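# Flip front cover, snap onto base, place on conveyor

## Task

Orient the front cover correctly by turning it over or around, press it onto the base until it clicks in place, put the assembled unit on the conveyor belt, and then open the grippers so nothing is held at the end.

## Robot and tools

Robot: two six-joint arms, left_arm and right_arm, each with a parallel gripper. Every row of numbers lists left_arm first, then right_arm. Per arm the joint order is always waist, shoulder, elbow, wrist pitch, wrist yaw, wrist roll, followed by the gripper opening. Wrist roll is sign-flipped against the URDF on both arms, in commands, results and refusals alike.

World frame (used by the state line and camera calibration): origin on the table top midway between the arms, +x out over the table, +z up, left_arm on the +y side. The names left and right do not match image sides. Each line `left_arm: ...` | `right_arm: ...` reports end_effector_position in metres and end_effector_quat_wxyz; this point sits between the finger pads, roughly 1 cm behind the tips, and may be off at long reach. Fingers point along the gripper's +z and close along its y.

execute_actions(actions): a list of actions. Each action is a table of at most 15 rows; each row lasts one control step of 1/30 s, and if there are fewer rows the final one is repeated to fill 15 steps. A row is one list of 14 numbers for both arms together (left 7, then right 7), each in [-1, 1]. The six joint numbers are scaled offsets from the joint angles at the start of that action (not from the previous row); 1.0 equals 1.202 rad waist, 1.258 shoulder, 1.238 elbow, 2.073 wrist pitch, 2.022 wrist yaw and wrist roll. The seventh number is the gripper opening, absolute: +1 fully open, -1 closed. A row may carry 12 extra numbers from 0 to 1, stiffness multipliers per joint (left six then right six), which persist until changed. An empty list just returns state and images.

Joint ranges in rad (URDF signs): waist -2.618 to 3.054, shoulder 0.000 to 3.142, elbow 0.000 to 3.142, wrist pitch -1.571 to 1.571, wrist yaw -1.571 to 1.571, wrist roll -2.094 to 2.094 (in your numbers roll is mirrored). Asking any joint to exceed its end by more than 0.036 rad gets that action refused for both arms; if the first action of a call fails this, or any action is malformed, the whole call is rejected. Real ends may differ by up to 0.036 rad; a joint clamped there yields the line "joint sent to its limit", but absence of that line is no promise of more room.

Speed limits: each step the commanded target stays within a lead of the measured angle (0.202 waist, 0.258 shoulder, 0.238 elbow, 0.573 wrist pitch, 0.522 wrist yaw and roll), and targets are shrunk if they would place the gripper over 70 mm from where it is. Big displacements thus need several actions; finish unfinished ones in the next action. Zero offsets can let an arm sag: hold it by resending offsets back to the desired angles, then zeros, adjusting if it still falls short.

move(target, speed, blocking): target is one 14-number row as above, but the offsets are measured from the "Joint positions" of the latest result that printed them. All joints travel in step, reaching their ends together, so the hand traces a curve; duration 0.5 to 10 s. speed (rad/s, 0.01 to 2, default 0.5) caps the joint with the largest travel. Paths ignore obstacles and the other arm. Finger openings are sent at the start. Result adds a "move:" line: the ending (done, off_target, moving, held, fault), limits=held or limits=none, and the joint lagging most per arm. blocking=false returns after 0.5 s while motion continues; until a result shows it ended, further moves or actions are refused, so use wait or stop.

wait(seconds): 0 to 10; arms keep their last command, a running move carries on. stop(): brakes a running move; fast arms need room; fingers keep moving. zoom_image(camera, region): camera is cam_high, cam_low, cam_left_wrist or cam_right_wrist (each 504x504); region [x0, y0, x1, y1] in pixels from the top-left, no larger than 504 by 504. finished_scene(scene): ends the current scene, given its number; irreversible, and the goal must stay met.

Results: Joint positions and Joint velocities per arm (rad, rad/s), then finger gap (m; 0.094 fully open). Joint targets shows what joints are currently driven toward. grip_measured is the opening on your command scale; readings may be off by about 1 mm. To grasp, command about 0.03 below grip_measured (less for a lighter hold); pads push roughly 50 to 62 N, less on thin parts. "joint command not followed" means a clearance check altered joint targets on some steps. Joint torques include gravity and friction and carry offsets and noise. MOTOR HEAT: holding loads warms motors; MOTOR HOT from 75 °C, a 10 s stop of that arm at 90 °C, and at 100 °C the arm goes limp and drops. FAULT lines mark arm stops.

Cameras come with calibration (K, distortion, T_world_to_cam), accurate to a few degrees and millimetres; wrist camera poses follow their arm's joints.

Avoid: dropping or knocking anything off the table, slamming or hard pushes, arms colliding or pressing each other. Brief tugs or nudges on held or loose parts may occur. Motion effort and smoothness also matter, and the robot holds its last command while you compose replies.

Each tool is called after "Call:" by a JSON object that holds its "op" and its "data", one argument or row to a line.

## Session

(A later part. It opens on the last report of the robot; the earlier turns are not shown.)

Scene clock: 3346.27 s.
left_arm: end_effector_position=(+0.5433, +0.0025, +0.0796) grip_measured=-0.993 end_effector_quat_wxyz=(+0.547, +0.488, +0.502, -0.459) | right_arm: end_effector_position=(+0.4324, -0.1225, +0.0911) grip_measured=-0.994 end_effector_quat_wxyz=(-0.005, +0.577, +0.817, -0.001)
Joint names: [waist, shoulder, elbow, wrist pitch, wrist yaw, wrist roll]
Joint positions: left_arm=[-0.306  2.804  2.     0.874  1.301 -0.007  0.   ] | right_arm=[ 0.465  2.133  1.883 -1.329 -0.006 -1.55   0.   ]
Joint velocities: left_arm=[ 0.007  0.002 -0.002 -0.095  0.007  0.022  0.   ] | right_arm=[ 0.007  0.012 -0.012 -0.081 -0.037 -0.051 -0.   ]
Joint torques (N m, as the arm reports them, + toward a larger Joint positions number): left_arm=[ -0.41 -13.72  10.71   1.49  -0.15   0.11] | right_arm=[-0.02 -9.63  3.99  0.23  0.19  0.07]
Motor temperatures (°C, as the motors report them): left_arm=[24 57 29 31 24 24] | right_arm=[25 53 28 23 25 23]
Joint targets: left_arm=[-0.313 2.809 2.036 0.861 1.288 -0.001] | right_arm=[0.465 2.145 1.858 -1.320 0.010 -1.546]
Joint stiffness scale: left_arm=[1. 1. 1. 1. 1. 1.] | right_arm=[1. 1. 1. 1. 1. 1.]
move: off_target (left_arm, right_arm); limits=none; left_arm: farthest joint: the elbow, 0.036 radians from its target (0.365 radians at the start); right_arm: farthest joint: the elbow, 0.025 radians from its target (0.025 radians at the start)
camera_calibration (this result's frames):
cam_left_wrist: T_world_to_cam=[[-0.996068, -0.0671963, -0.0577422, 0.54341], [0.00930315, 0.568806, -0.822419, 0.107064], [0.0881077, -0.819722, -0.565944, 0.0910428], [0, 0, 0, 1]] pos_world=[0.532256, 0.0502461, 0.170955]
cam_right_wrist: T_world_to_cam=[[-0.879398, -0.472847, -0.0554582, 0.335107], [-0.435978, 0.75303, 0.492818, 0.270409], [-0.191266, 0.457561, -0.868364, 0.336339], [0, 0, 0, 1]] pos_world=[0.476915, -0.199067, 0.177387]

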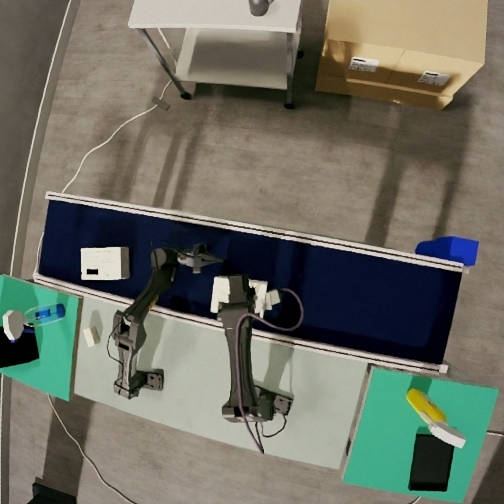

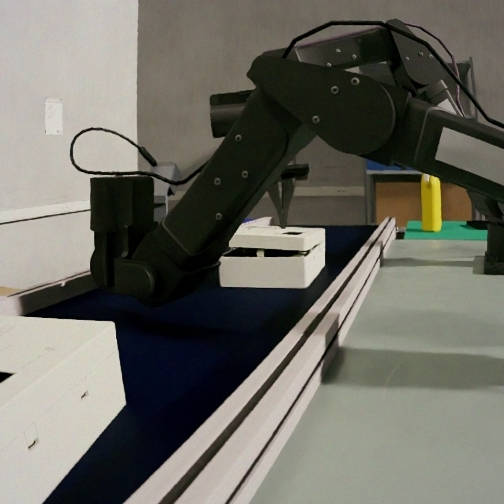

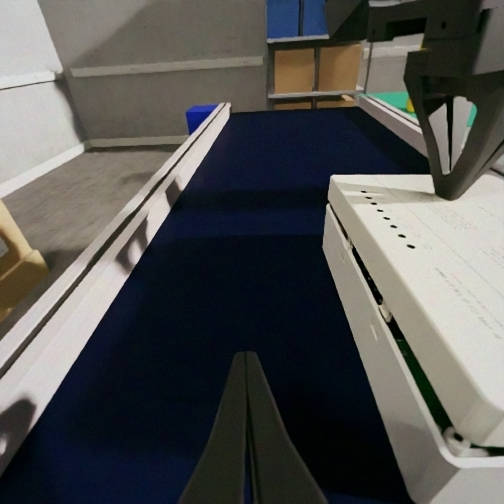

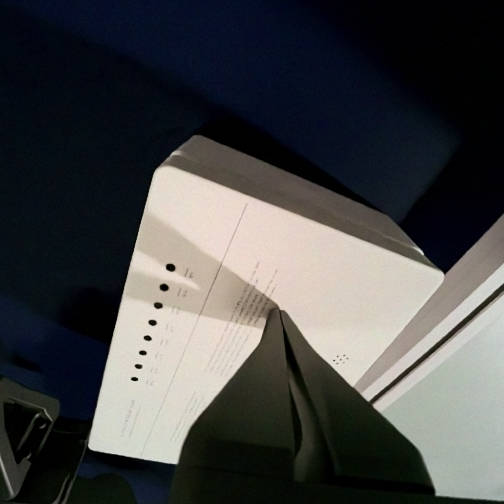

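Call:
{"op": "execute_actions", "data": {
  "actions": [
    [[-0.006,0.004,0.029,-0.006,-0.006,0.003,-1, 0,0.005,0.015,-0.004,0.006,0.002,-1],[-0.006,0.004,0.029,-0.006,-0.006,0.003,-1, 0,0.003,0.030,-0.008,0.005,0.002,-1],[-0.006,0.004,0.029,-0.006,-0.006,0.003,-1, 0,0.002,0.042,-0.012,0.004,0.002,-1],[-0.006,0.004,0.029,-0.006,-0.006,0.003,-1, 0,0.002,0.052,-0.016,0.003,0.002,-1]]
  ]
}}

Scene clock: 3430.43 s.
left_arm: end_effector_position=(+0.5433, +0.0025, +0.0795) grip_measured=-0.993 end_effector_quat_wxyz=(+0.547, +0.488, +0.502, -0.459) | right_arm: end_effector_position=(+0.4359, -0.1214, +0.0975) grip_measured=-0.994 end_effector_quat_wxyz=(-0.002, +0.577, +0.817, +0.003)
Joint names: [waist, shoulder, elbow, wrist pitch, wrist yaw, wrist roll]
Joint positions: left_arm=[-0.306  2.804  2.     0.873  1.301 -0.007  0.   ] | right_arm=[ 0.465  2.137  1.915 -1.345 -0.006 -1.55   0.   ]
Joint velocities: left_arm=[ 0.002  0.002  0.002  0.066 -0.022  0.051 -0.001] | right_arm=[-0.007 -0.002 -0.002 -0.022  0.037  0.066 -0.001]
Joint torques (N m, as the arm reports them, + toward a larger Joint positions number): left_arm=[ -0.66 -13.64  10.63   1.53  -0.17   0.08] | right_arm=[ -0.03 -10.85   8.66   0.01   0.07   0.07]
Motor temperatures (°C, as the motors report them): left_arm=[24 61 30 31 24 24] | right_arm=[25 52 28 23 25 23]
Joint targets: left_arm=[-0.313 2.809 2.036 0.861 1.289 -0.000] | right_arm=[0.465 2.135 1.947 -1.362 -0.000 -1.546]
Joint stiffness scale: left_arm=[1. 1. 1. 1. 1. 1.] | right_arm=[1. 1. 1. 1. 1. 1.]
camera_calibration (this result's frames):
cam_left_wrist: T_world_to_cam=[[-0.996089, -0.0671927, -0.0573718, 0.543393], [0.00899382, 0.568859, -0.822386, 0.107193], [0.0878948, -0.819686, -0.56603, 0.0911391], [0, 0, 0, 1]] pos_world=[0.532293, 0.0502397, 0.170917]
cam_right_wrist: T_world_to_cam=[[-0.878758, -0.472634, -0.0663365, 0.339864], [-0.441142, 0.751314, 0.490838, 0.270171], [-0.182147, 0.460592, -0.868722, 0.338397], [0, 0, 0, 1]] pos_world=[0.47948, -0.198215, 0.183909]

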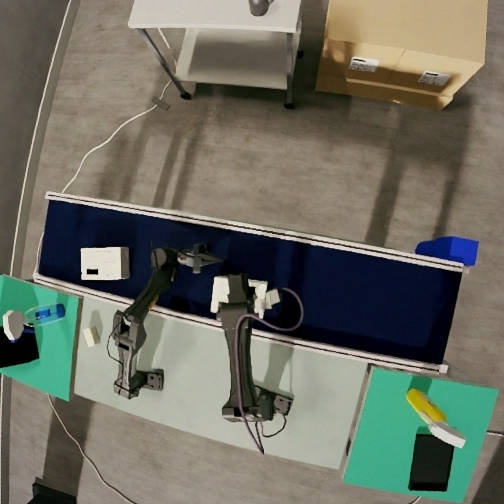

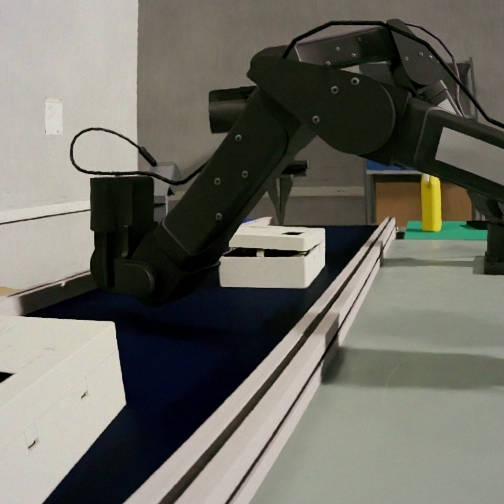

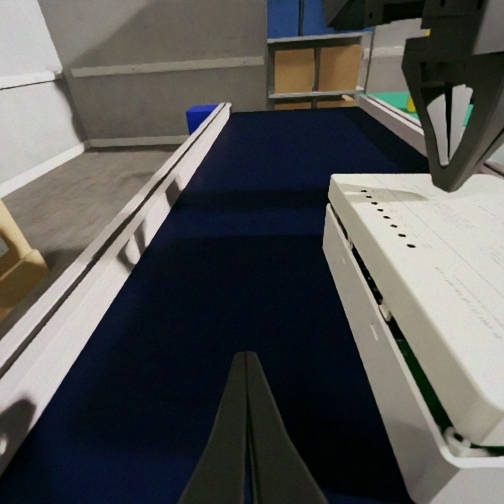

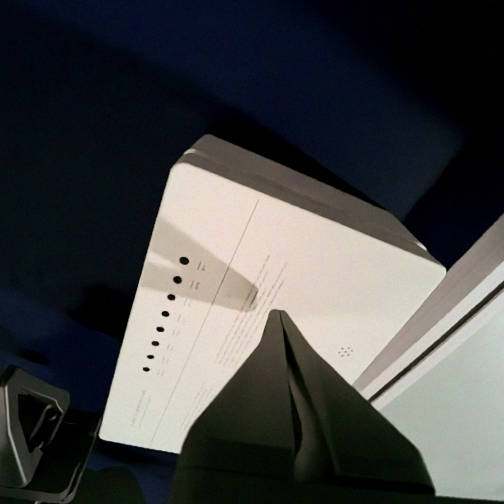

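Call:
{"op": "zoom_image", "data": {
  "camera": "cam_left_wrist",
  "region": [315, 190, 504, 480]
}}

Call:
{"op": "zoom_image", "data": {
  "camera": "cam_low",
  "region": [210, 215, 335, 295]
}}

Region (315, 190, 504, 480) of cam_left_wrist's 504x504 image, scaled by 1.738, with more detail than that image has; it fills the left 328 columns of this view, and the rest is white.

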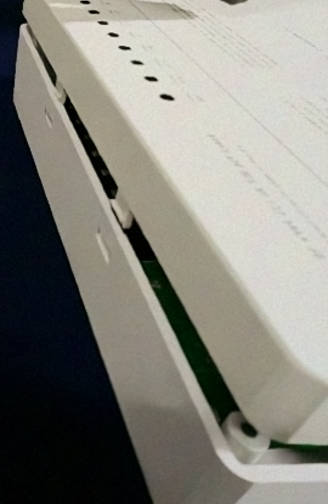

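Region (210, 215, 335, 295) of cam_low's 504x504 image, scaled by 4.032, with more detail than that image has; it fills the top 323 rows of this view, and the rest is white.

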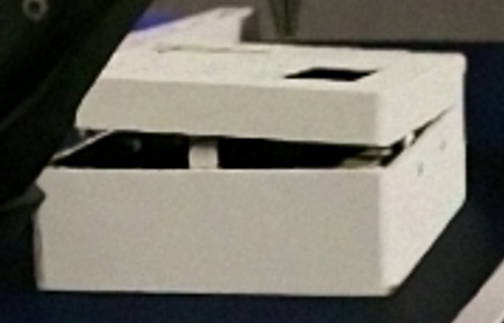

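Call:
{"op": "move", "data": {
  "target": [-0.006,0.004,0.029,-0.006,-0.006,0.003,-1, 0.008,0.1863,0.357,-0.0972,0.003,0.002,-1],
  "speed": 0.4
}}

Scene clock: 3491.13 s.
left_arm: end_effector_position=(+0.5433, +0.0025, +0.0795) grip_measured=-0.993 end_effector_quat_wxyz=(+0.547, +0.488, +0.502, -0.459) | right_arm: end_effector_position=(+0.4740, -0.1087, +0.1022) grip_measured=-0.994 end_effector_quat_wxyz=(-0.005, +0.577, +0.817, -0.002)
Joint names: [waist, shoulder, elbow, wrist pitch, wrist yaw, wrist roll]
Joint positions: left_arm=[-0.306  2.804  2.     0.873  1.301 -0.007  0.   ] | right_arm=[ 0.465  2.371  2.322 -1.531 -0.006 -1.55   0.   ]
Joint velocities: left_arm=[-0.012  0.037 -0.002  0.037 -0.007  0.007  0.001] | right_arm=[-0.007 -0.017 -0.022  0.007 -0.066 -0.051  0.001]
Joint torques (N m, as the arm reports them, + toward a larger Joint positions number): left_arm=[ -0.63 -13.71  10.69   1.53  -0.2    0.1 ] | right_arm=[  0.83 -12.05   8.73  -0.01   0.07   0.06]
Motor temperatures (°C, as the motors report them): left_arm=[24 62 31 31 24 24] | right_arm=[25 55 32 23 25 23]
Joint targets: left_arm=[-0.313 2.809 2.036 0.861 1.289 -0.000] | right_arm=[0.475 2.371 2.357 -1.546 -0.000 -1.546]
Joint stiffness scale: left_arm=[1. 1. 1. 1. 1. 1.] | right_arm=[1. 1. 1. 1. 1. 1.]
move: off_target (left_arm, right_arm); limits=none; left_arm: farthest joint: the elbow, 0.036 radians from its target (0.036 radians at the start); right_arm: farthest joint: the elbow, 0.035 radians from its target (0.442 radians at the start)
camera_calibration (this result's frames):
cam_left_wrist: T_world_to_cam=[[-0.996111, -0.067189, -0.0570014, 0.543376], [0.00868451, 0.568911, -0.822353, 0.107322], [0.0876819, -0.81965, -0.566115, 0.0912354], [0, 0, 0, 1]] pos_world=[0.532331, 0.0502334, 0.170879]
cam_right_wrist: T_world_to_cam=[[-0.879457, -0.472867, -0.0543325, 0.378673], [-0.435443, 0.753208, 0.493019, 0.272437], [-0.192209, 0.457248, -0.86832, 0.34794], [0, 0, 0, 1]] pos_world=[0.518534, -0.185235, 0.188381]

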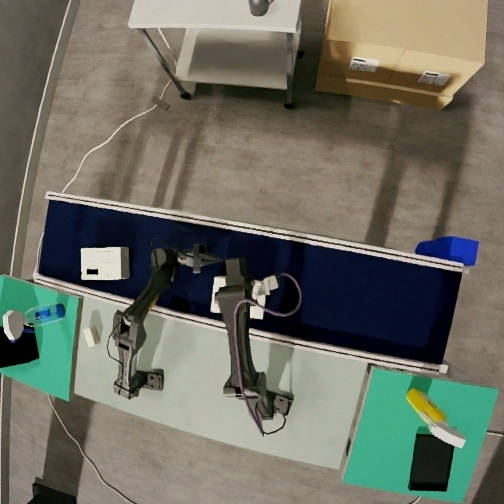

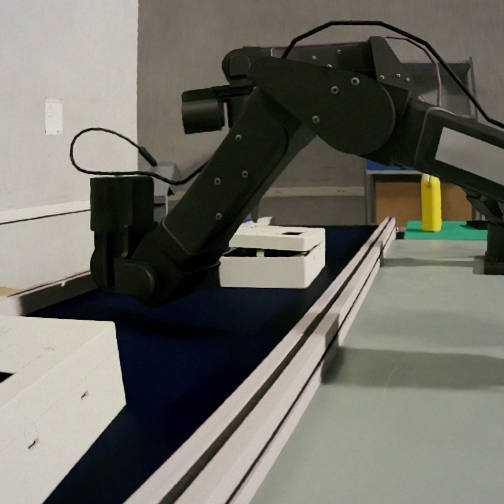

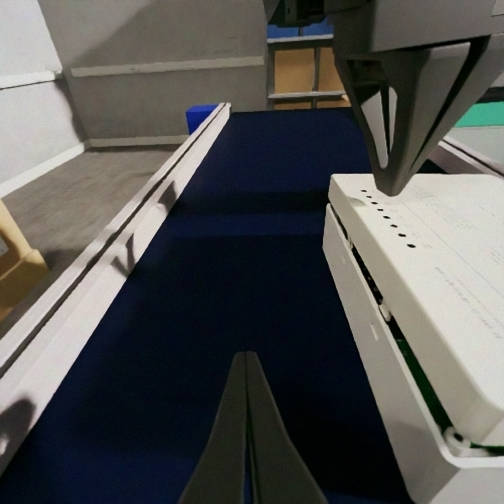

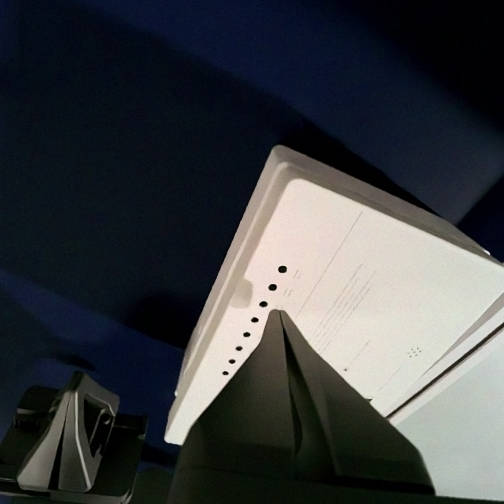

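Call:
{"op": "zoom_image", "data": {
  "camera": "cam_right_wrist",
  "region": [170, 140, 320, 400]
}}

Region (170, 140, 320, 400) of cam_right_wrist's 504x504 image, scaled by 1.938, with more detail than that image has; it fills the left 291 columns of this view, and the rest is white.

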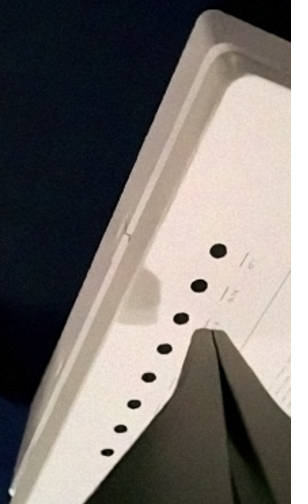

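Call:
{"op": "execute_actions", "data": {
  "actions": [
    [[-0.006,0.004,0.029,-0.006,-0.006,0.003,-1, 0.004,-0.002,0.0,0.003,0.003,0.002,-1],[-0.006,0.004,0.029,-0.006,-0.006,0.003,-1, 0.004,-0.003,-0.015,0.006,0.003,0.002,-1],[-0.006,0.004,0.029,-0.006,-0.006,0.003,-1, 0.004,-0.004,-0.025,0.009,0.003,0.002,-1],[-0.006,0.004,0.029,-0.006,-0.006,0.003,-1, 0.004,-0.005,-0.032,0.012,0.003,0.002,-1],[-0.006,0.004,0.029,-0.006,-0.006,0.003,-1, 0.004,-0.006,-0.038,0.014,0.003,0.002,-1],[-0.006,0.004,0.029,-0.006,-0.006,0.003,-1, 0.004,-0.007,-0.044,0.016,0.003,0.002,-1],[-0.006,0.004,0.029,-0.006,-0.006,0.003,-1, 0.004,-0.008,-0.049,0.018,0.003,0.002,-1],[-0.006,0.004,0.029,-0.006,-0.006,0.003,-1, 0.004,-0.0087,-0.053,0.020,0.003,0.002,-1]],
    [[-0.006,0.004,0.029,-0.006,-0.006,0.003,-1, 0.004,0.001,-0.016,0.002,0.003,0.002,-1],[-0.006,0.004,0.029,-0.006,-0.006,0.003,-1, 0.004,0.003,-0.024,0.004,0.003,0.002,-1],[-0.006,0.004,0.029,-0.006,-0.006,0.003,-1, 0.004,0.006,-0.032,0.006,0.003,0.002,-1],[-0.006,0.004,0.029,-0.006,-0.006,0.003,-1, 0.004,0.009,-0.040,0.008,0.003,0.002,-1],[-0.006,0.004,0.029,-0.006,-0.006,0.003,-1, 0.004,0.012,-0.048,0.010,0.003,0.002,-1],[-0.006,0.004,0.029,-0.006,-0.006,0.003,-1, 0.004,0.015,-0.056,0.012,0.003,0.002,-1],[-0.006,0.004,0.029,-0.006,-0.006,0.003,-1, 0.004,0.0175,-0.064,0.014,0.003,0.002,-1]]
  ]
}}

Scene clock: 3526.40 s.
left_arm: end_effector_position=(+0.5433, +0.0025, +0.0794) grip_measured=-0.993 end_effector_quat_wxyz=(+0.546, +0.488, +0.503, -0.459) | right_arm: end_effector_position=(+0.4709, -0.1097, +0.0846) grip_measured=-0.994 end_effector_quat_wxyz=(-0.012, +0.576, +0.817, -0.011)
Joint names: [waist, shoulder, elbow, wrist pitch, wrist yaw, wrist roll]
Joint positions: left_arm=[-0.306  2.804  2.     0.872  1.301 -0.007  0.   ] | right_arm=[ 0.466  2.37   2.249 -1.483 -0.006 -1.55   0.   ]
Joint velocities: left_arm=[-0.012  0.007  0.007  0.022 -0.11   0.081 -0.001] | right_arm=[-0.002 -0.022  0.002 -0.007 -0.081  0.066 -0.   ]
Joint torques (N m, as the arm reports them, + toward a larger Joint positions number): left_arm=[ -0.53 -13.72  10.68   1.54  -0.18   0.09] | right_arm=[  0.44 -10.38   2.02   0.14   0.11   0.06]
Motor temperatures (°C, as the motors report them): left_arm=[24 62 31 31 24 24] | right_arm=[25 58 33 23 25 23]
Joint targets: left_arm=[-0.313 2.809 2.036 0.860 1.289 -0.000] | right_arm=[0.470 2.392 2.201 -1.479 0.001 -1.546]
Joint stiffness scale: left_arm=[1. 1. 1. 1. 1. 1.] | right_arm=[1. 1. 1. 1. 1. 1.]
camera_calibration (this result's frames):
cam_left_wrist: T_world_to_cam=[[-0.996153, -0.0671818, -0.0562606, 0.543341], [0.00806591, 0.569016, -0.822287, 0.107579], [0.0872559, -0.819578, -0.566285, 0.091428], [0, 0, 0, 1]] pos_world=[0.532405, 0.0502208, 0.170804]
cam_right_wrist: T_world_to_cam=[[-0.880035, -0.4739, -0.0309267, 0.372736], [-0.425047, 0.756919, 0.496396, 0.275743], [-0.211833, 0.449991, -0.867545, 0.340898], [0, 0, 0, 1]] pos_world=[0.517438, -0.185476, 0.170394]

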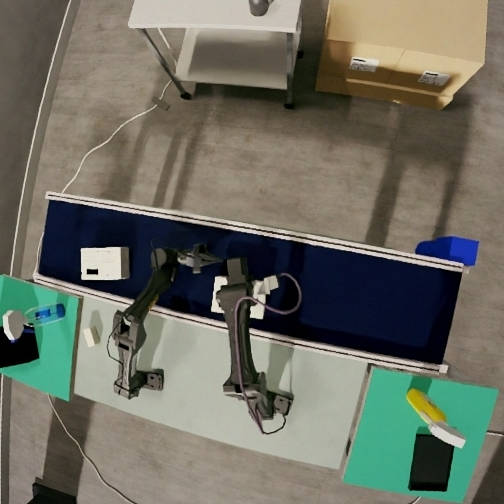

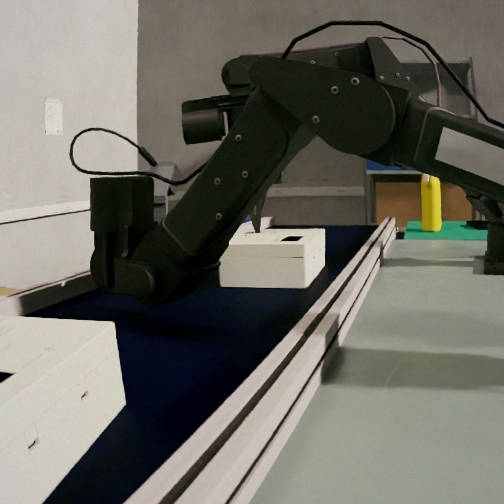

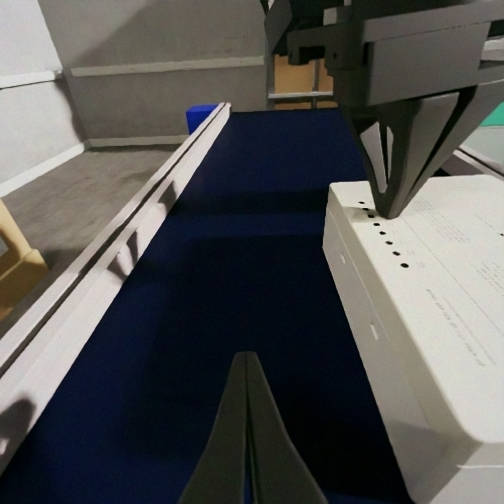

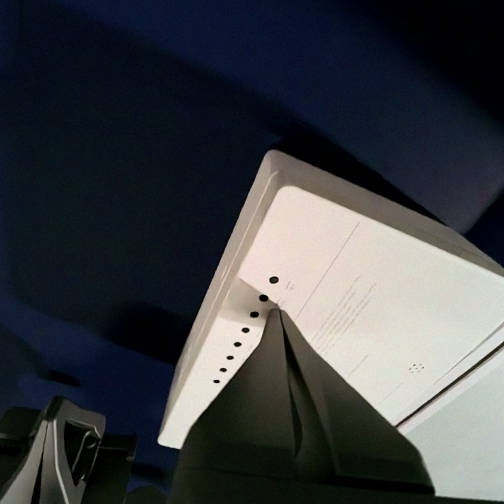

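Call:
{"op": "zoom_image", "data": {
  "camera": "cam_left_wrist",
  "region": [315, 180, 504, 504]
}}

Call:
{"op": "zoom_image", "data": {
  "camera": "cam_low",
  "region": [210, 215, 335, 295]
}}

Region (315, 180, 504, 504) of cam_left_wrist's 504x504 image, scaled by 1.556, with more detail than that image has; it fills the left 294 columns of this view, and the rest is white.

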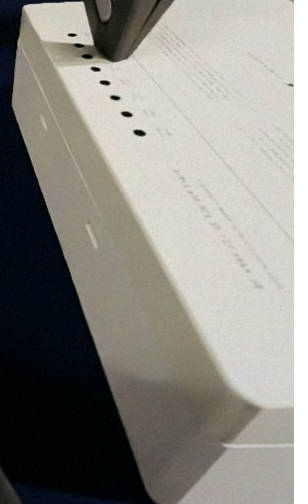

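Region (210, 215, 335, 295) of cam_low's 504x504 image, scaled by 4.032, with more detail than that image has; it fills the top 323 rows of this view, and the rest is white.

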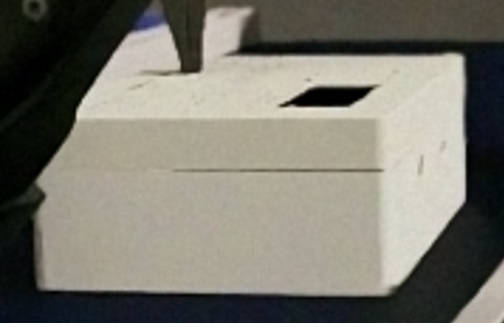

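Call:
{"op": "execute_actions", "data": {
  "actions": [
    [[-0.006,0.004,0.029,-0.006,-0.006,0.003,-1, 0,0.006,0.0,-0.003,0.003,0.002,-1],[-0.006,0.004,0.029,-0.006,-0.006,0.003,-1, 0,0.002,0.025,-0.008,0.003,0.002,-1],[-0.006,0.004,0.029,-0.006,-0.006,0.003,-1, 0,0,0.040,-0.013,0.003,0.002,-1],[-0.006,0.004,0.029,-0.006,-0.006,0.003,-1, 0,0,0.053,-0.018,0.003,0.002,-1],[-0.006,0.004,0.029,-0.006,-0.006,0.003,-1, 0,0,0.065,-0.023,0.003,0.002,-1],[-0.006,0.004,0.029,-0.006,-0.006,0.003,-1, 0,0,0.0767,-0.028,0.003,0.002,-1]],
    [[-0.006,0.004,0.029,-0.006,-0.006,0.003,-1, 0.018,-0.023,-0.005,0.008,0.003,0.002,-1],[-0.006,0.004,0.029,-0.006,-0.006,0.003,-1, 0.026,-0.028,-0.021,0.011,0.003,0.002,-1],[-0.006,0.004,0.029,-0.006,-0.006,0.003,-1, 0.034,-0.034,-0.036,0.014,0.003,0.002,-1],[-0.006,0.004,0.029,-0.006,-0.006,0.003,-1, 0.042,-0.039,-0.050,0.017,0.003,0.002,-1],[-0.006,0.004,0.029,-0.006,-0.006,0.003,-1, 0.050,-0.044,-0.059,0.019,0.003,0.002,-1],[-0.006,0.004,0.029,-0.006,-0.006,0.003,-1, 0.059,-0.050,-0.069,0.022,0.003,0.002,-1],[-0.006,0.004,0.029,-0.006,-0.006,0.003,-1, 0.067,-0.055,-0.079,0.025,0.003,0.002,-1],[-0.006,0.004,0.029,-0.006,-0.006,0.003,-1, 0.075,-0.060,-0.088,0.027,0.003,0.002,-1],[-0.006,0.004,0.029,-0.006,-0.006,0.003,-1, 0.083,-0.066,-0.098,0.030,0.003,0.002,-1],[-0.006,0.004,0.029,-0.006,-0.006,0.003,-1, 0.091,-0.071,-0.1074,0.033,0.003,0.002,-1]],
    [[-0.006,0.004,0.029,-0.006,-0.006,0.003,-1, 0.018,-0.023,-0.021,0.008,0.003,0.002,-1],[-0.006,0.004,0.029,-0.006,-0.006,0.003,-1, 0.034,-0.034,-0.040,0.014,0.003,0.002,-1],[-0.006,0.004,0.029,-0.006,-0.006,0.003,-1, 0.050,-0.044,-0.059,0.019,0.003,0.002,-1],[-0.006,0.004,0.029,-0.006,-0.006,0.003,-1, 0.067,-0.055,-0.079,0.025,0.003,0.002,-1],[-0.006,0.004,0.029,-0.006,-0.006,0.003,-1, 0.079,-0.063,-0.093,0.029,0.003,0.002,-1],[-0.006,0.004,0.029,-0.006,-0.006,0.003,-1, 0.091,-0.071,-0.1074,0.033,0.003,0.002,-1]],
    [[-0.006,0.004,0.029,-0.006,-0.006,0.003,-1, 0.018,-0.023,-0.021,0.008,0.003,0.002,-1],[-0.006,0.004,0.029,-0.006,-0.006,0.003,-1, 0.034,-0.034,-0.040,0.014,0.003,0.002,-1],[-0.006,0.004,0.029,-0.006,-0.006,0.003,-1, 0.050,-0.044,-0.059,0.019,0.003,0.002,-1],[-0.006,0.004,0.029,-0.006,-0.006,0.003,-1, 0.067,-0.055,-0.079,0.025,0.003,0.002,-1],[-0.006,0.004,0.029,-0.006,-0.006,0.003,-1, 0.079,-0.063,-0.093,0.029,0.003,0.002,-1],[-0.006,0.004,0.029,-0.006,-0.006,0.003,-1, 0.091,-0.071,-0.1074,0.033,0.003,0.002,-1]]
  ]
}}

Scene clock: 3634.53 s.
left_arm: end_effector_position=(+0.5433, +0.0025, +0.0792) grip_measured=-0.993 end_effector_quat_wxyz=(+0.546, +0.488, +0.503, -0.459) | right_arm: end_effector_position=(+0.3689, +0.0120, +0.0857) grip_measured=-0.994 end_effector_quat_wxyz=(-0.010, +0.422, +0.906, -0.010)
Joint names: [waist, shoulder, elbow, wrist pitch, wrist yaw, wrist roll]
Joint positions: left_arm=[-0.306  2.804  2.     0.871  1.301 -0.007  0.   ] | right_arm=[ 0.823  2.198  1.965 -1.364 -0.01  -1.55   0.   ]
Joint velocities: left_arm=[-0.002 -0.007 -0.007  0.037 -0.066  0.051 -0.   ] | right_arm=[-0.017  0.012 -0.012  0.007  0.007 -0.022 -0.002]
Joint torques (N m, as the arm reports them, + toward a larger Joint positions number): left_arm=[ -0.71 -13.67  10.59   1.53  -0.19   0.08] | right_arm=[ -0.87 -12.87   4.31   0.23   0.08   0.06]
Motor temperatures (°C, as the motors report them): left_arm=[24 64 32 31 24 24] | right_arm=[25 55 28 23 25 23]
Joint targets: left_arm=[-0.313 2.809 2.036 0.859 1.289 -0.000] | right_arm=[0.813 2.173 1.945 -1.347 -0.004 -1.546]
Joint stiffness scale: left_arm=[1. 1. 1. 1. 1. 1.] | right_arm=[1. 1. 1. 1. 1. 1.]
camera_calibration (this result's frames):
cam_left_wrist: T_world_to_cam=[[-0.996237, -0.0671677, -0.054779, 0.54327], [0.00682887, 0.569225, -0.822153, 0.108094], [0.0864037, -0.819433, -0.566624, 0.0918133], [0, 0, 0, 1]] pos_world=[0.532555, 0.0501955, 0.170653]
cam_right_wrist: T_world_to_cam=[[-0.658641, -0.751511, -0.037727, 0.26291], [-0.66387, 0.556766, 0.499287, 0.230027], [-0.354215, 0.353897, -0.865615, 0.319024], [0, 0, 0, 1]] pos_world=[0.438875, -0.043393, 0.171221]

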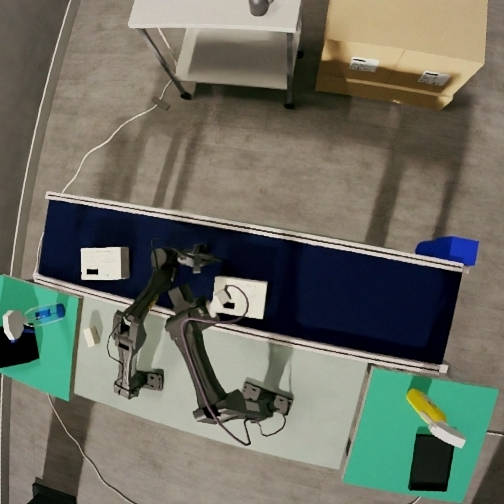

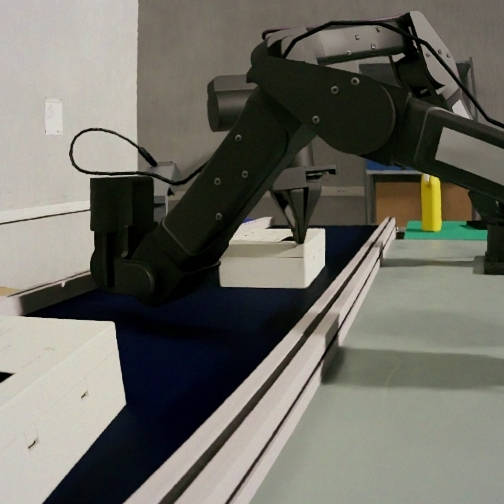

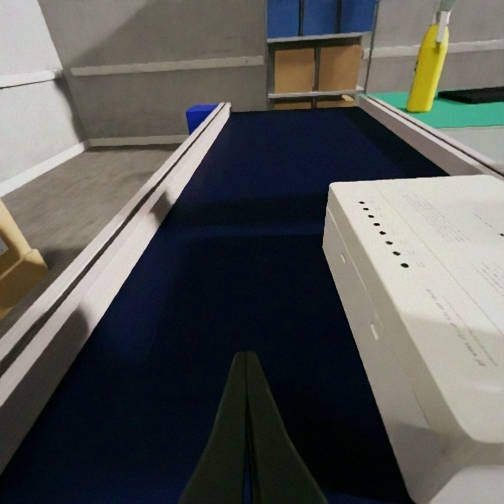

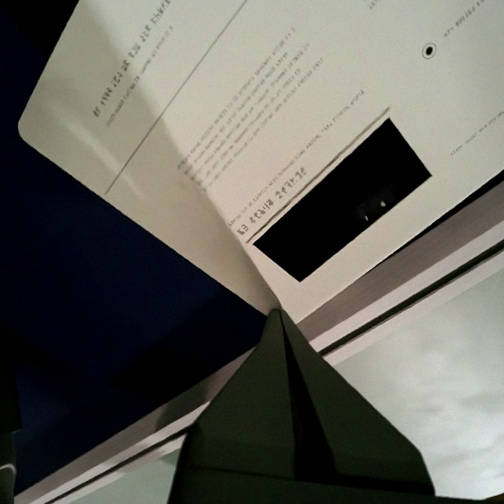

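Call:
{"op": "execute_actions", "data": {
  "actions": [
    [[-0.006,0.004,0.029,-0.006,-0.006,0.003,-1, 0,0,0.0,0,0.003,0.002,-1],[-0.006,0.004,0.029,-0.006,-0.006,0.003,-1, 0,0,0.022,-0.005,0.003,0.002,-1],[-0.006,0.004,0.029,-0.006,-0.006,0.003,-1, 0,0,0.034,-0.009,0.003,0.002,-1],[-0.006,0.004,0.029,-0.006,-0.006,0.003,-1, 0,0,0.044,-0.012,0.003,0.002,-1],[-0.006,0.004,0.029,-0.006,-0.006,0.003,-1, 0,0,0.052,-0.014,0.003,0.002,-1],[-0.006,0.004,0.029,-0.006,-0.006,0.003,-1, 0,0,0.059,-0.0164,0.003,0.002,-1]],
    [[-0.006,0.004,0.029,-0.006,-0.006,0.003,-1, -0.006,0,0.026,-0.004,0.003,0.002,-1],[-0.006,0.004,0.029,-0.006,-0.006,0.003,-1, -0.012,0,0.026,-0.004,0.003,0.002,-1],[-0.006,0.004,0.029,-0.006,-0.006,0.003,-1, -0.018,0,0.026,-0.004,0.003,0.002,-1],[-0.006,0.004,0.029,-0.006,-0.006,0.003,-1, -0.024,0,0.026,-0.004,0.003,0.002,-1],[-0.006,0.004,0.029,-0.006,-0.006,0.003,-1, -0.030,0,0.026,-0.004,0.003,0.002,-1],[-0.006,0.004,0.029,-0.006,-0.006,0.003,-1, -0.036,0,0.026,-0.004,0.003,0.002,-1],[-0.006,0.004,0.029,-0.006,-0.006,0.003,-1, -0.042,0,0.026,-0.004,0.003,0.002,-1],[-0.006,0.004,0.029,-0.006,-0.006,0.003,-1, -0.047,0,0.026,-0.004,0.003,0.002,-1],[-0.006,0.004,0.029,-0.006,-0.006,0.003,-1, -0.052,0,0.026,-0.004,0.003,0.002,-1]]
  ]
}}

Scene clock: 3675.70 s.
left_arm: end_effector_position=(+0.5433, +0.0025, +0.0792) grip_measured=-0.993 end_effector_quat_wxyz=(+0.546, +0.488, +0.503, -0.459) | right_arm: end_effector_position=(+0.3905, -0.0068, +0.0944) grip_measured=-0.994 end_effector_quat_wxyz=(-0.006, +0.452, +0.892, +0.000)
Joint names: [waist, shoulder, elbow, wrist pitch, wrist yaw, wrist roll]
Joint positions: left_arm=[-0.306  2.804  2.     0.87   1.301 -0.007  0.   ] | right_arm=[ 0.757  2.202  2.006 -1.38  -0.01  -1.55   0.   ]
Joint velocities: left_arm=[-0.022  0.017  0.017 -0.022  0.007  0.022 -0.001] | right_arm=[ 0.012  0.007 -0.012  0.007 -0.007  0.11  -0.002]
Joint torques (N m, as the arm reports them, + toward a larger Joint positions number): left_arm=[ -0.67 -13.7   10.71   1.53  -0.17   0.06] | right_arm=[  0.06 -11.04   8.63   0.06   0.06   0.07]
Motor temperatures (°C, as the motors report them): left_arm=[24 64 32 31 24 24] | right_arm=[25 60 29 23 25 23]
Joint targets: left_arm=[-0.313 2.809 2.036 0.858 1.289 -0.000] | right_arm=[0.759 2.202 2.038 -1.388 -0.004 -1.546]
Joint stiffness scale: left_arm=[1. 1. 1. 1. 1. 1.] | right_arm=[1. 1. 1. 1. 1. 1.]
camera_calibration (this result's frames):
cam_left_wrist: T_world_to_cam=[[-0.996257, -0.0671642, -0.0544085, 0.543252], [0.00651964, 0.569277, -0.82212, 0.108222], [0.0861906, -0.819397, -0.566709, 0.0919097], [0, 0, 0, 1]] pos_world=[0.532592, 0.0501892, 0.170615]
cam_right_wrist: T_world_to_cam=[[-0.705942, -0.70586, -0.058371, 0.284104], [-0.63425, 0.593335, 0.495662, 0.239434], [-0.315234, 0.386931, -0.866552, 0.325956], [0, 0, 0, 1]] pos_world=[0.455174, -0.0676494, 0.180363]

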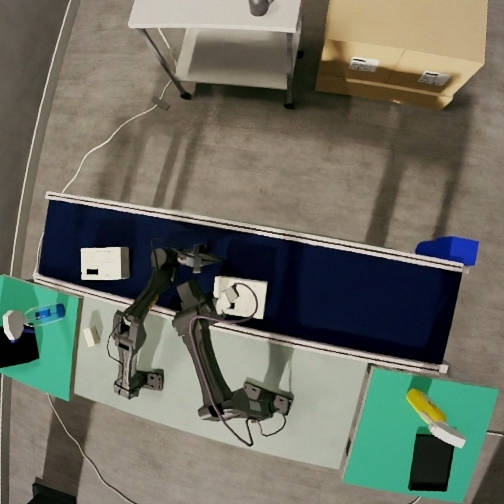

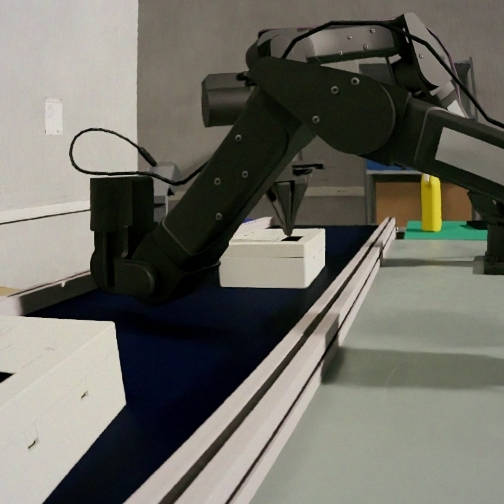

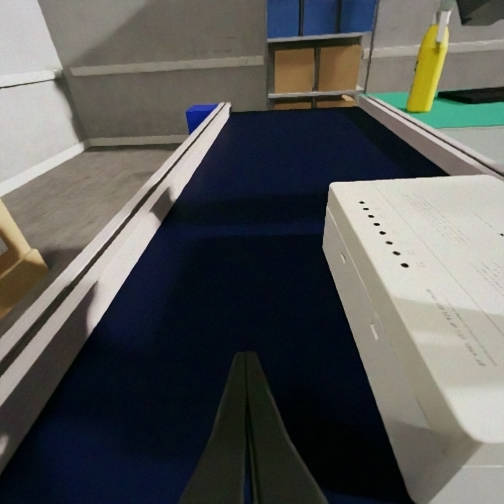

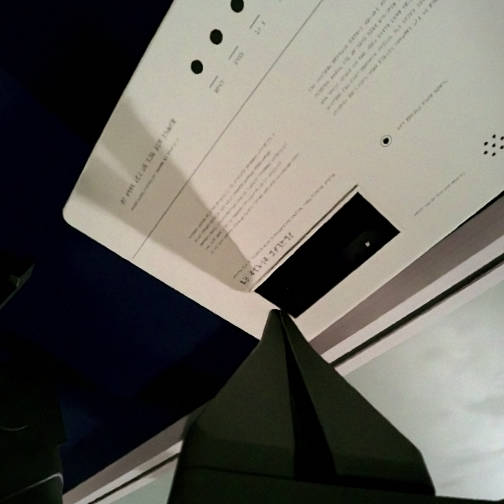

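Call:
{"op": "execute_actions", "data": {
  "actions": [
    [[-0.006,0.004,0.029,-0.006,-0.006,0.003,-1, 0.004,0,0.026,-0.004,0.003,0.002,-1],[-0.006,0.004,0.029,-0.006,-0.006,0.003,-1, 0.008,0,0.026,-0.004,0.003,0.002,-1],[-0.006,0.004,0.029,-0.006,-0.006,0.003,-1, 0.012,0,0.026,-0.004,0.003,0.002,-1],[-0.006,0.004,0.029,-0.006,-0.006,0.003,-1, 0.016,0,0.026,-0.004,0.003,0.002,-1],[-0.006,0.004,0.029,-0.006,-0.006,0.003,-1, 0.020,0,0.026,-0.004,0.003,0.002,-1],[-0.006,0.004,0.029,-0.006,-0.006,0.003,-1, 0.024,0,0.026,-0.004,0.003,0.002,-1],[-0.006,0.004,0.029,-0.006,-0.006,0.003,-1, 0.028,0,0.026,-0.004,0.003,0.002,-1]],
    [[-0.006,0.004,0.029,-0.006,-0.006,0.003,-1, 0,0,0.010,0.002,0.003,0.002,-1],[-0.006,0.004,0.029,-0.006,-0.006,0.003,-1, 0,0,-0.008,0.005,0.003,0.002,-1],[-0.006,0.004,0.029,-0.006,-0.006,0.003,-1, 0,0,-0.017,0.008,0.003,0.002,-1],[-0.006,0.004,0.029,-0.006,-0.006,0.003,-1, 0,0,-0.024,0.011,0.003,0.002,-1],[-0.006,0.004,0.029,-0.006,-0.006,0.003,-1, 0,0,-0.030,0.013,0.003,0.002,-1],[-0.006,0.004,0.029,-0.006,-0.006,0.003,-1, 0,0,-0.035,0.015,0.003,0.002,-1],[-0.006,0.004,0.029,-0.006,-0.006,0.003,-1, 0,0,-0.040,0.017,0.003,0.002,-1]],
    [[-0.006,0.004,0.029,-0.006,-0.006,0.003,-1, 0,0.003,-0.014,0.001,0.003,0.002,-1],[-0.006,0.004,0.029,-0.006,-0.006,0.003,-1, 0,0.007,-0.019,0.001,0.003,0.002,-1],[-0.006,0.004,0.029,-0.006,-0.006,0.003,-1, 0,0.011,-0.024,0.002,0.003,0.002,-1],[-0.006,0.004,0.029,-0.006,-0.006,0.003,-1, 0,0.015,-0.029,0.002,0.003,0.002,-1],[-0.006,0.004,0.029,-0.006,-0.006,0.003,-1, 0,0.019,-0.034,0.003,0.003,0.002,-1],[-0.006,0.004,0.029,-0.006,-0.006,0.003,-1, 0,0.023,-0.039,0.003,0.003,0.002,-1],[-0.006,0.004,0.029,-0.006,-0.006,0.003,-1, 0,0.027,-0.044,0.004,0.003,0.002,-1]]
  ]
}}

Scene clock: 3718.57 s.
left_arm: end_effector_position=(+0.5433, +0.0025, +0.0790) grip_measured=-0.993 end_effector_quat_wxyz=(+0.546, +0.488, +0.503, -0.459) | right_arm: end_effector_position=(+0.3803, +0.0022, +0.0841) grip_measured=-0.994 end_effector_quat_wxyz=(-0.009, +0.438, +0.899, -0.006)
Joint names: [waist, shoulder, elbow, wrist pitch, wrist yaw, wrist roll]
Joint positions: left_arm=[-0.306  2.804  2.     0.869  1.301 -0.007  0.   ] | right_arm=[ 0.788  2.202  1.965 -1.352 -0.01  -1.55   0.   ]
Joint velocities: left_arm=[ 0.012  0.002 -0.012  0.022  0.022 -0.066  0.001] | right_arm=[-0.002 -0.007  0.012 -0.022 -0.007 -0.037  0.   ]
Joint torques (N m, as the arm reports them, + toward a larger Joint positions number): left_arm=[ -0.59 -13.76  10.77   1.55  -0.19   0.08] | right_arm=[-0.03 -8.43  2.09  0.17  0.07  0.07]
Motor temperatures (°C, as the motors report them): left_arm=[24 64 33 31 24 24] | right_arm=[25 58 32 23 25 23]
Joint targets: left_arm=[-0.313 2.809 2.036 0.857 1.289 -0.000] | right_arm=[0.788 2.236 1.918 -1.348 -0.004 -1.546]
Joint stiffness scale: left_arm=[1. 1. 1. 1. 1. 1.] | right_arm=[1. 1. 1. 1. 1. 1.]
camera_calibration (this result's frames):
cam_left_wrist: T_world_to_cam=[[-0.996318, -0.0671539, -0.0532971, 0.543199], [0.00559203, 0.569434, -0.822018, 0.108608], [0.0855509, -0.819289, -0.566962, 0.0921988], [0, 0, 0, 1]] pos_world=[0.532704, 0.0501703, 0.170502]
cam_right_wrist: T_world_to_cam=[[-0.684046, -0.727988, -0.0459871, 0.273334], [-0.647494, 0.576961, 0.497863, 0.237581], [-0.335906, 0.370338, -0.866035, 0.31822], [0, 0, 0, 1]] pos_world=[0.447698, -0.0559399, 0.169877]

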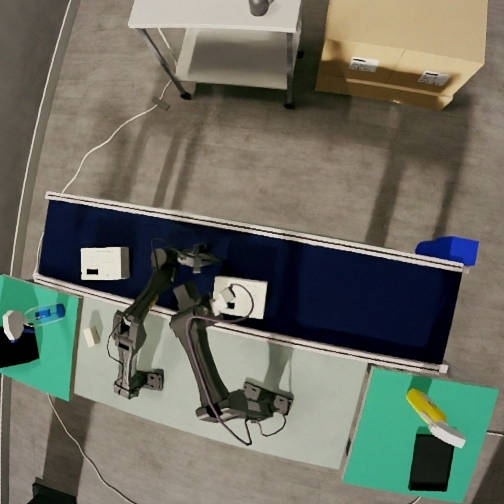

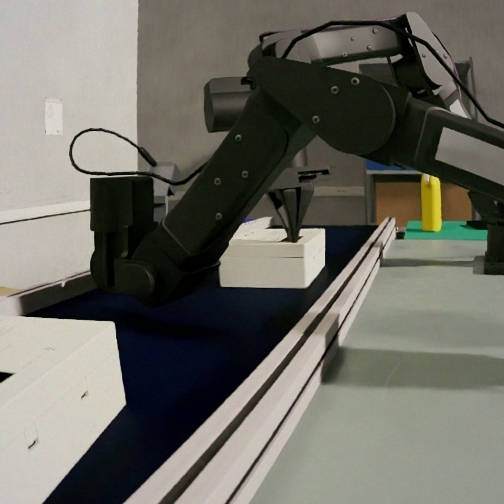

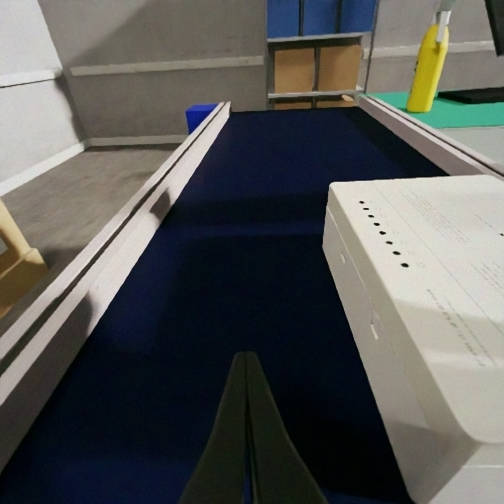

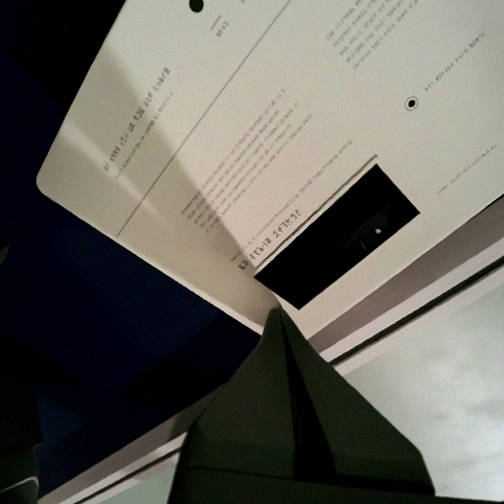

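Call:
{"op": "zoom_image", "data": {
  "camera": "cam_low",
  "region": [210, 215, 335, 295]
}}

Region (210, 215, 335, 295) of cam_low's 504x504 image, scaled by 4.032, with more detail than that image has; it fills the top 323 rows of this view, and the rest is white.

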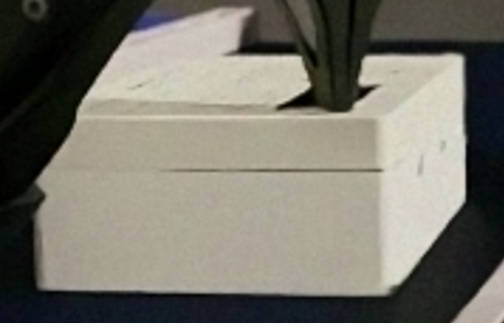

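Call:
{"op": "zoom_image", "data": {
  "camera": "cam_low",
  "region": [0, 310, 135, 480]
}}

Region (0, 310, 135, 480) of cam_low's 504x504 image, scaled by 2.965, with more detail than that image has; it fills the left 400 columns of this view, and the rest is white.

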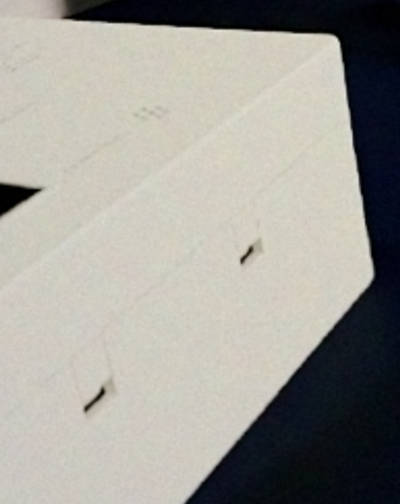

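Call:
{"op": "execute_actions", "data": {
  "actions": [
    [[-0.006,0.004,0.029,-0.006,-0.006,0.003,-1, 0,0.029,-0.040,0.002,0.003,0.002,-1],[-0.006,0.004,0.029,-0.006,-0.006,0.003,-1, 0,0.032,-0.043,0.002,0.003,0.002,-1],[-0.006,0.004,0.029,-0.006,-0.006,0.003,-1, 0,0.035,-0.046,0.002,0.003,0.002,-1],[-0.006,0.004,0.029,-0.006,-0.006,0.003,-1, 0,0.038,-0.049,0.002,0.003,0.002,-1],[-0.006,0.004,0.029,-0.006,-0.006,0.003,-1, 0,0.041,-0.052,0.002,0.003,0.002,-1],[-0.006,0.004,0.029,-0.006,-0.006,0.003,-1, 0,0.044,-0.055,0.002,0.003,0.002,-1]]
  ]
}}

Call:
{"op": "zoom_image", "data": {
  "camera": "cam_low",
  "region": [240, 225, 335, 285]
}}

Scene clock: 3770.00 s.
left_arm: end_effector_position=(+0.5433, +0.0025, +0.0790) grip_measured=-0.993 end_effector_quat_wxyz=(+0.545, +0.488, +0.504, -0.460) | right_arm: end_effector_position=(+0.3801, +0.0021, +0.0834) grip_measured=-0.994 end_effector_quat_wxyz=(-0.009, +0.438, +0.899, -0.006)
Joint names: [waist, shoulder, elbow, wrist pitch, wrist yaw, wrist roll]
Joint positions: left_arm=[-0.306  2.804  2.     0.869  1.301 -0.007  0.   ] | right_arm=[ 0.788  2.202  1.962 -1.35  -0.01  -1.55   0.   ]
Joint velocities: left_arm=[ 0.012 -0.022  0.002 -0.007  0.007  0.022 -0.   ] | right_arm=[-0.002 -0.007 -0.012  0.037  0.037 -0.007 -0.   ]
Joint torques (N m, as the arm reports them, + toward a larger Joint positions number): left_arm=[ -0.63 -13.72  10.75   1.57  -0.2    0.07] | right_arm=[-0.03 -6.77  0.72  0.15  0.07  0.07]
Motor temperatures (°C, as the motors report them): left_arm=[24 65 33 31 24 24] | right_arm=[25 52 28 23 25 23]
Joint targets: left_arm=[-0.313 2.809 2.036 0.857 1.289 -0.000] | right_arm=[0.788 2.258 1.898 -1.348 -0.004 -1.546]
Joint stiffness scale: left_arm=[1. 1. 1. 1. 1. 1.] | right_arm=[1. 1. 1. 1. 1. 1.]
camera_calibration (this result's frames):
cam_left_wrist: T_world_to_cam=[[-0.996338, -0.0671505, -0.0529267, 0.543181], [0.00528285, 0.569487, -0.821984, 0.108736], [0.0853377, -0.819253, -0.567047, 0.0922951], [0, 0, 0, 1]] pos_world=[0.532741, 0.050164, 0.170464]
cam_right_wrist: T_world_to_cam=[[-0.684088, -0.728019, -0.0448609, 0.272943], [-0.647038, 0.577303, 0.498059, 0.237723], [-0.336698, 0.369743, -0.865982, 0.317843], [0, 0, 0, 1]] pos_world=[0.44755, -0.0560509, 0.169091]

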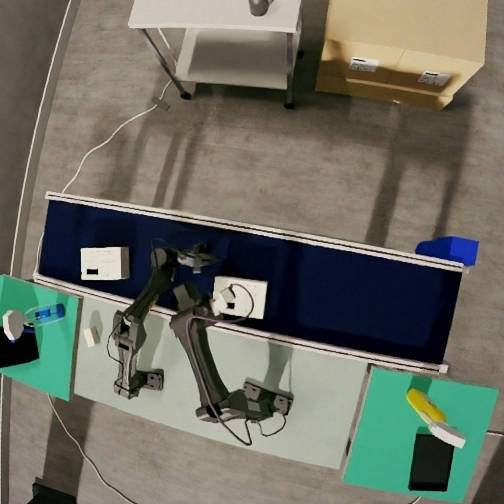

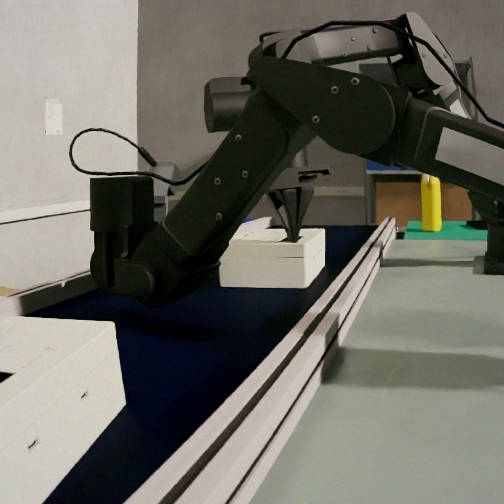

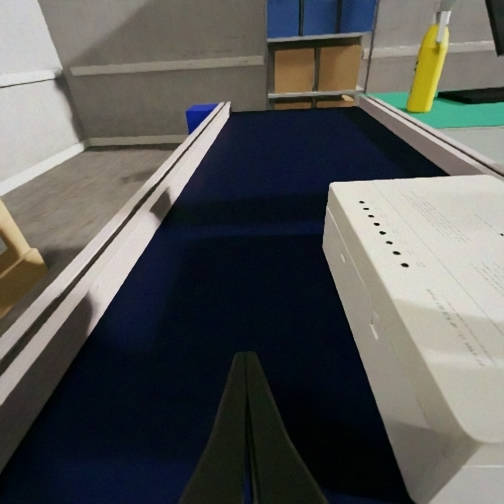

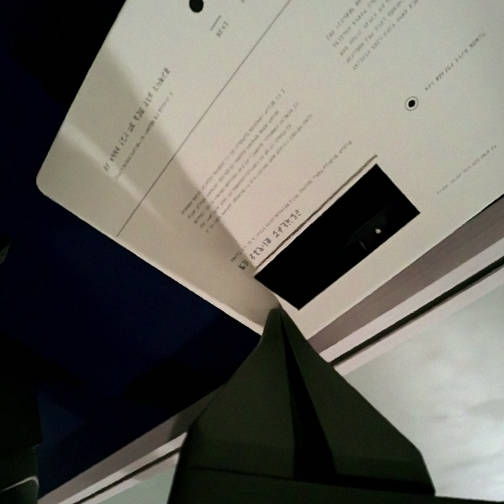

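Region (240, 225, 335, 285) of cam_low's 504x504 image, scaled by 5.305, with more detail than that image has; it fills the top 318 rows of this view, and the rest is white.

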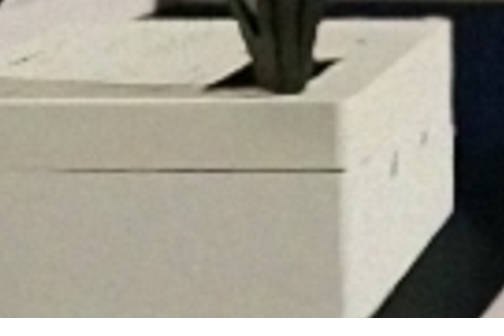

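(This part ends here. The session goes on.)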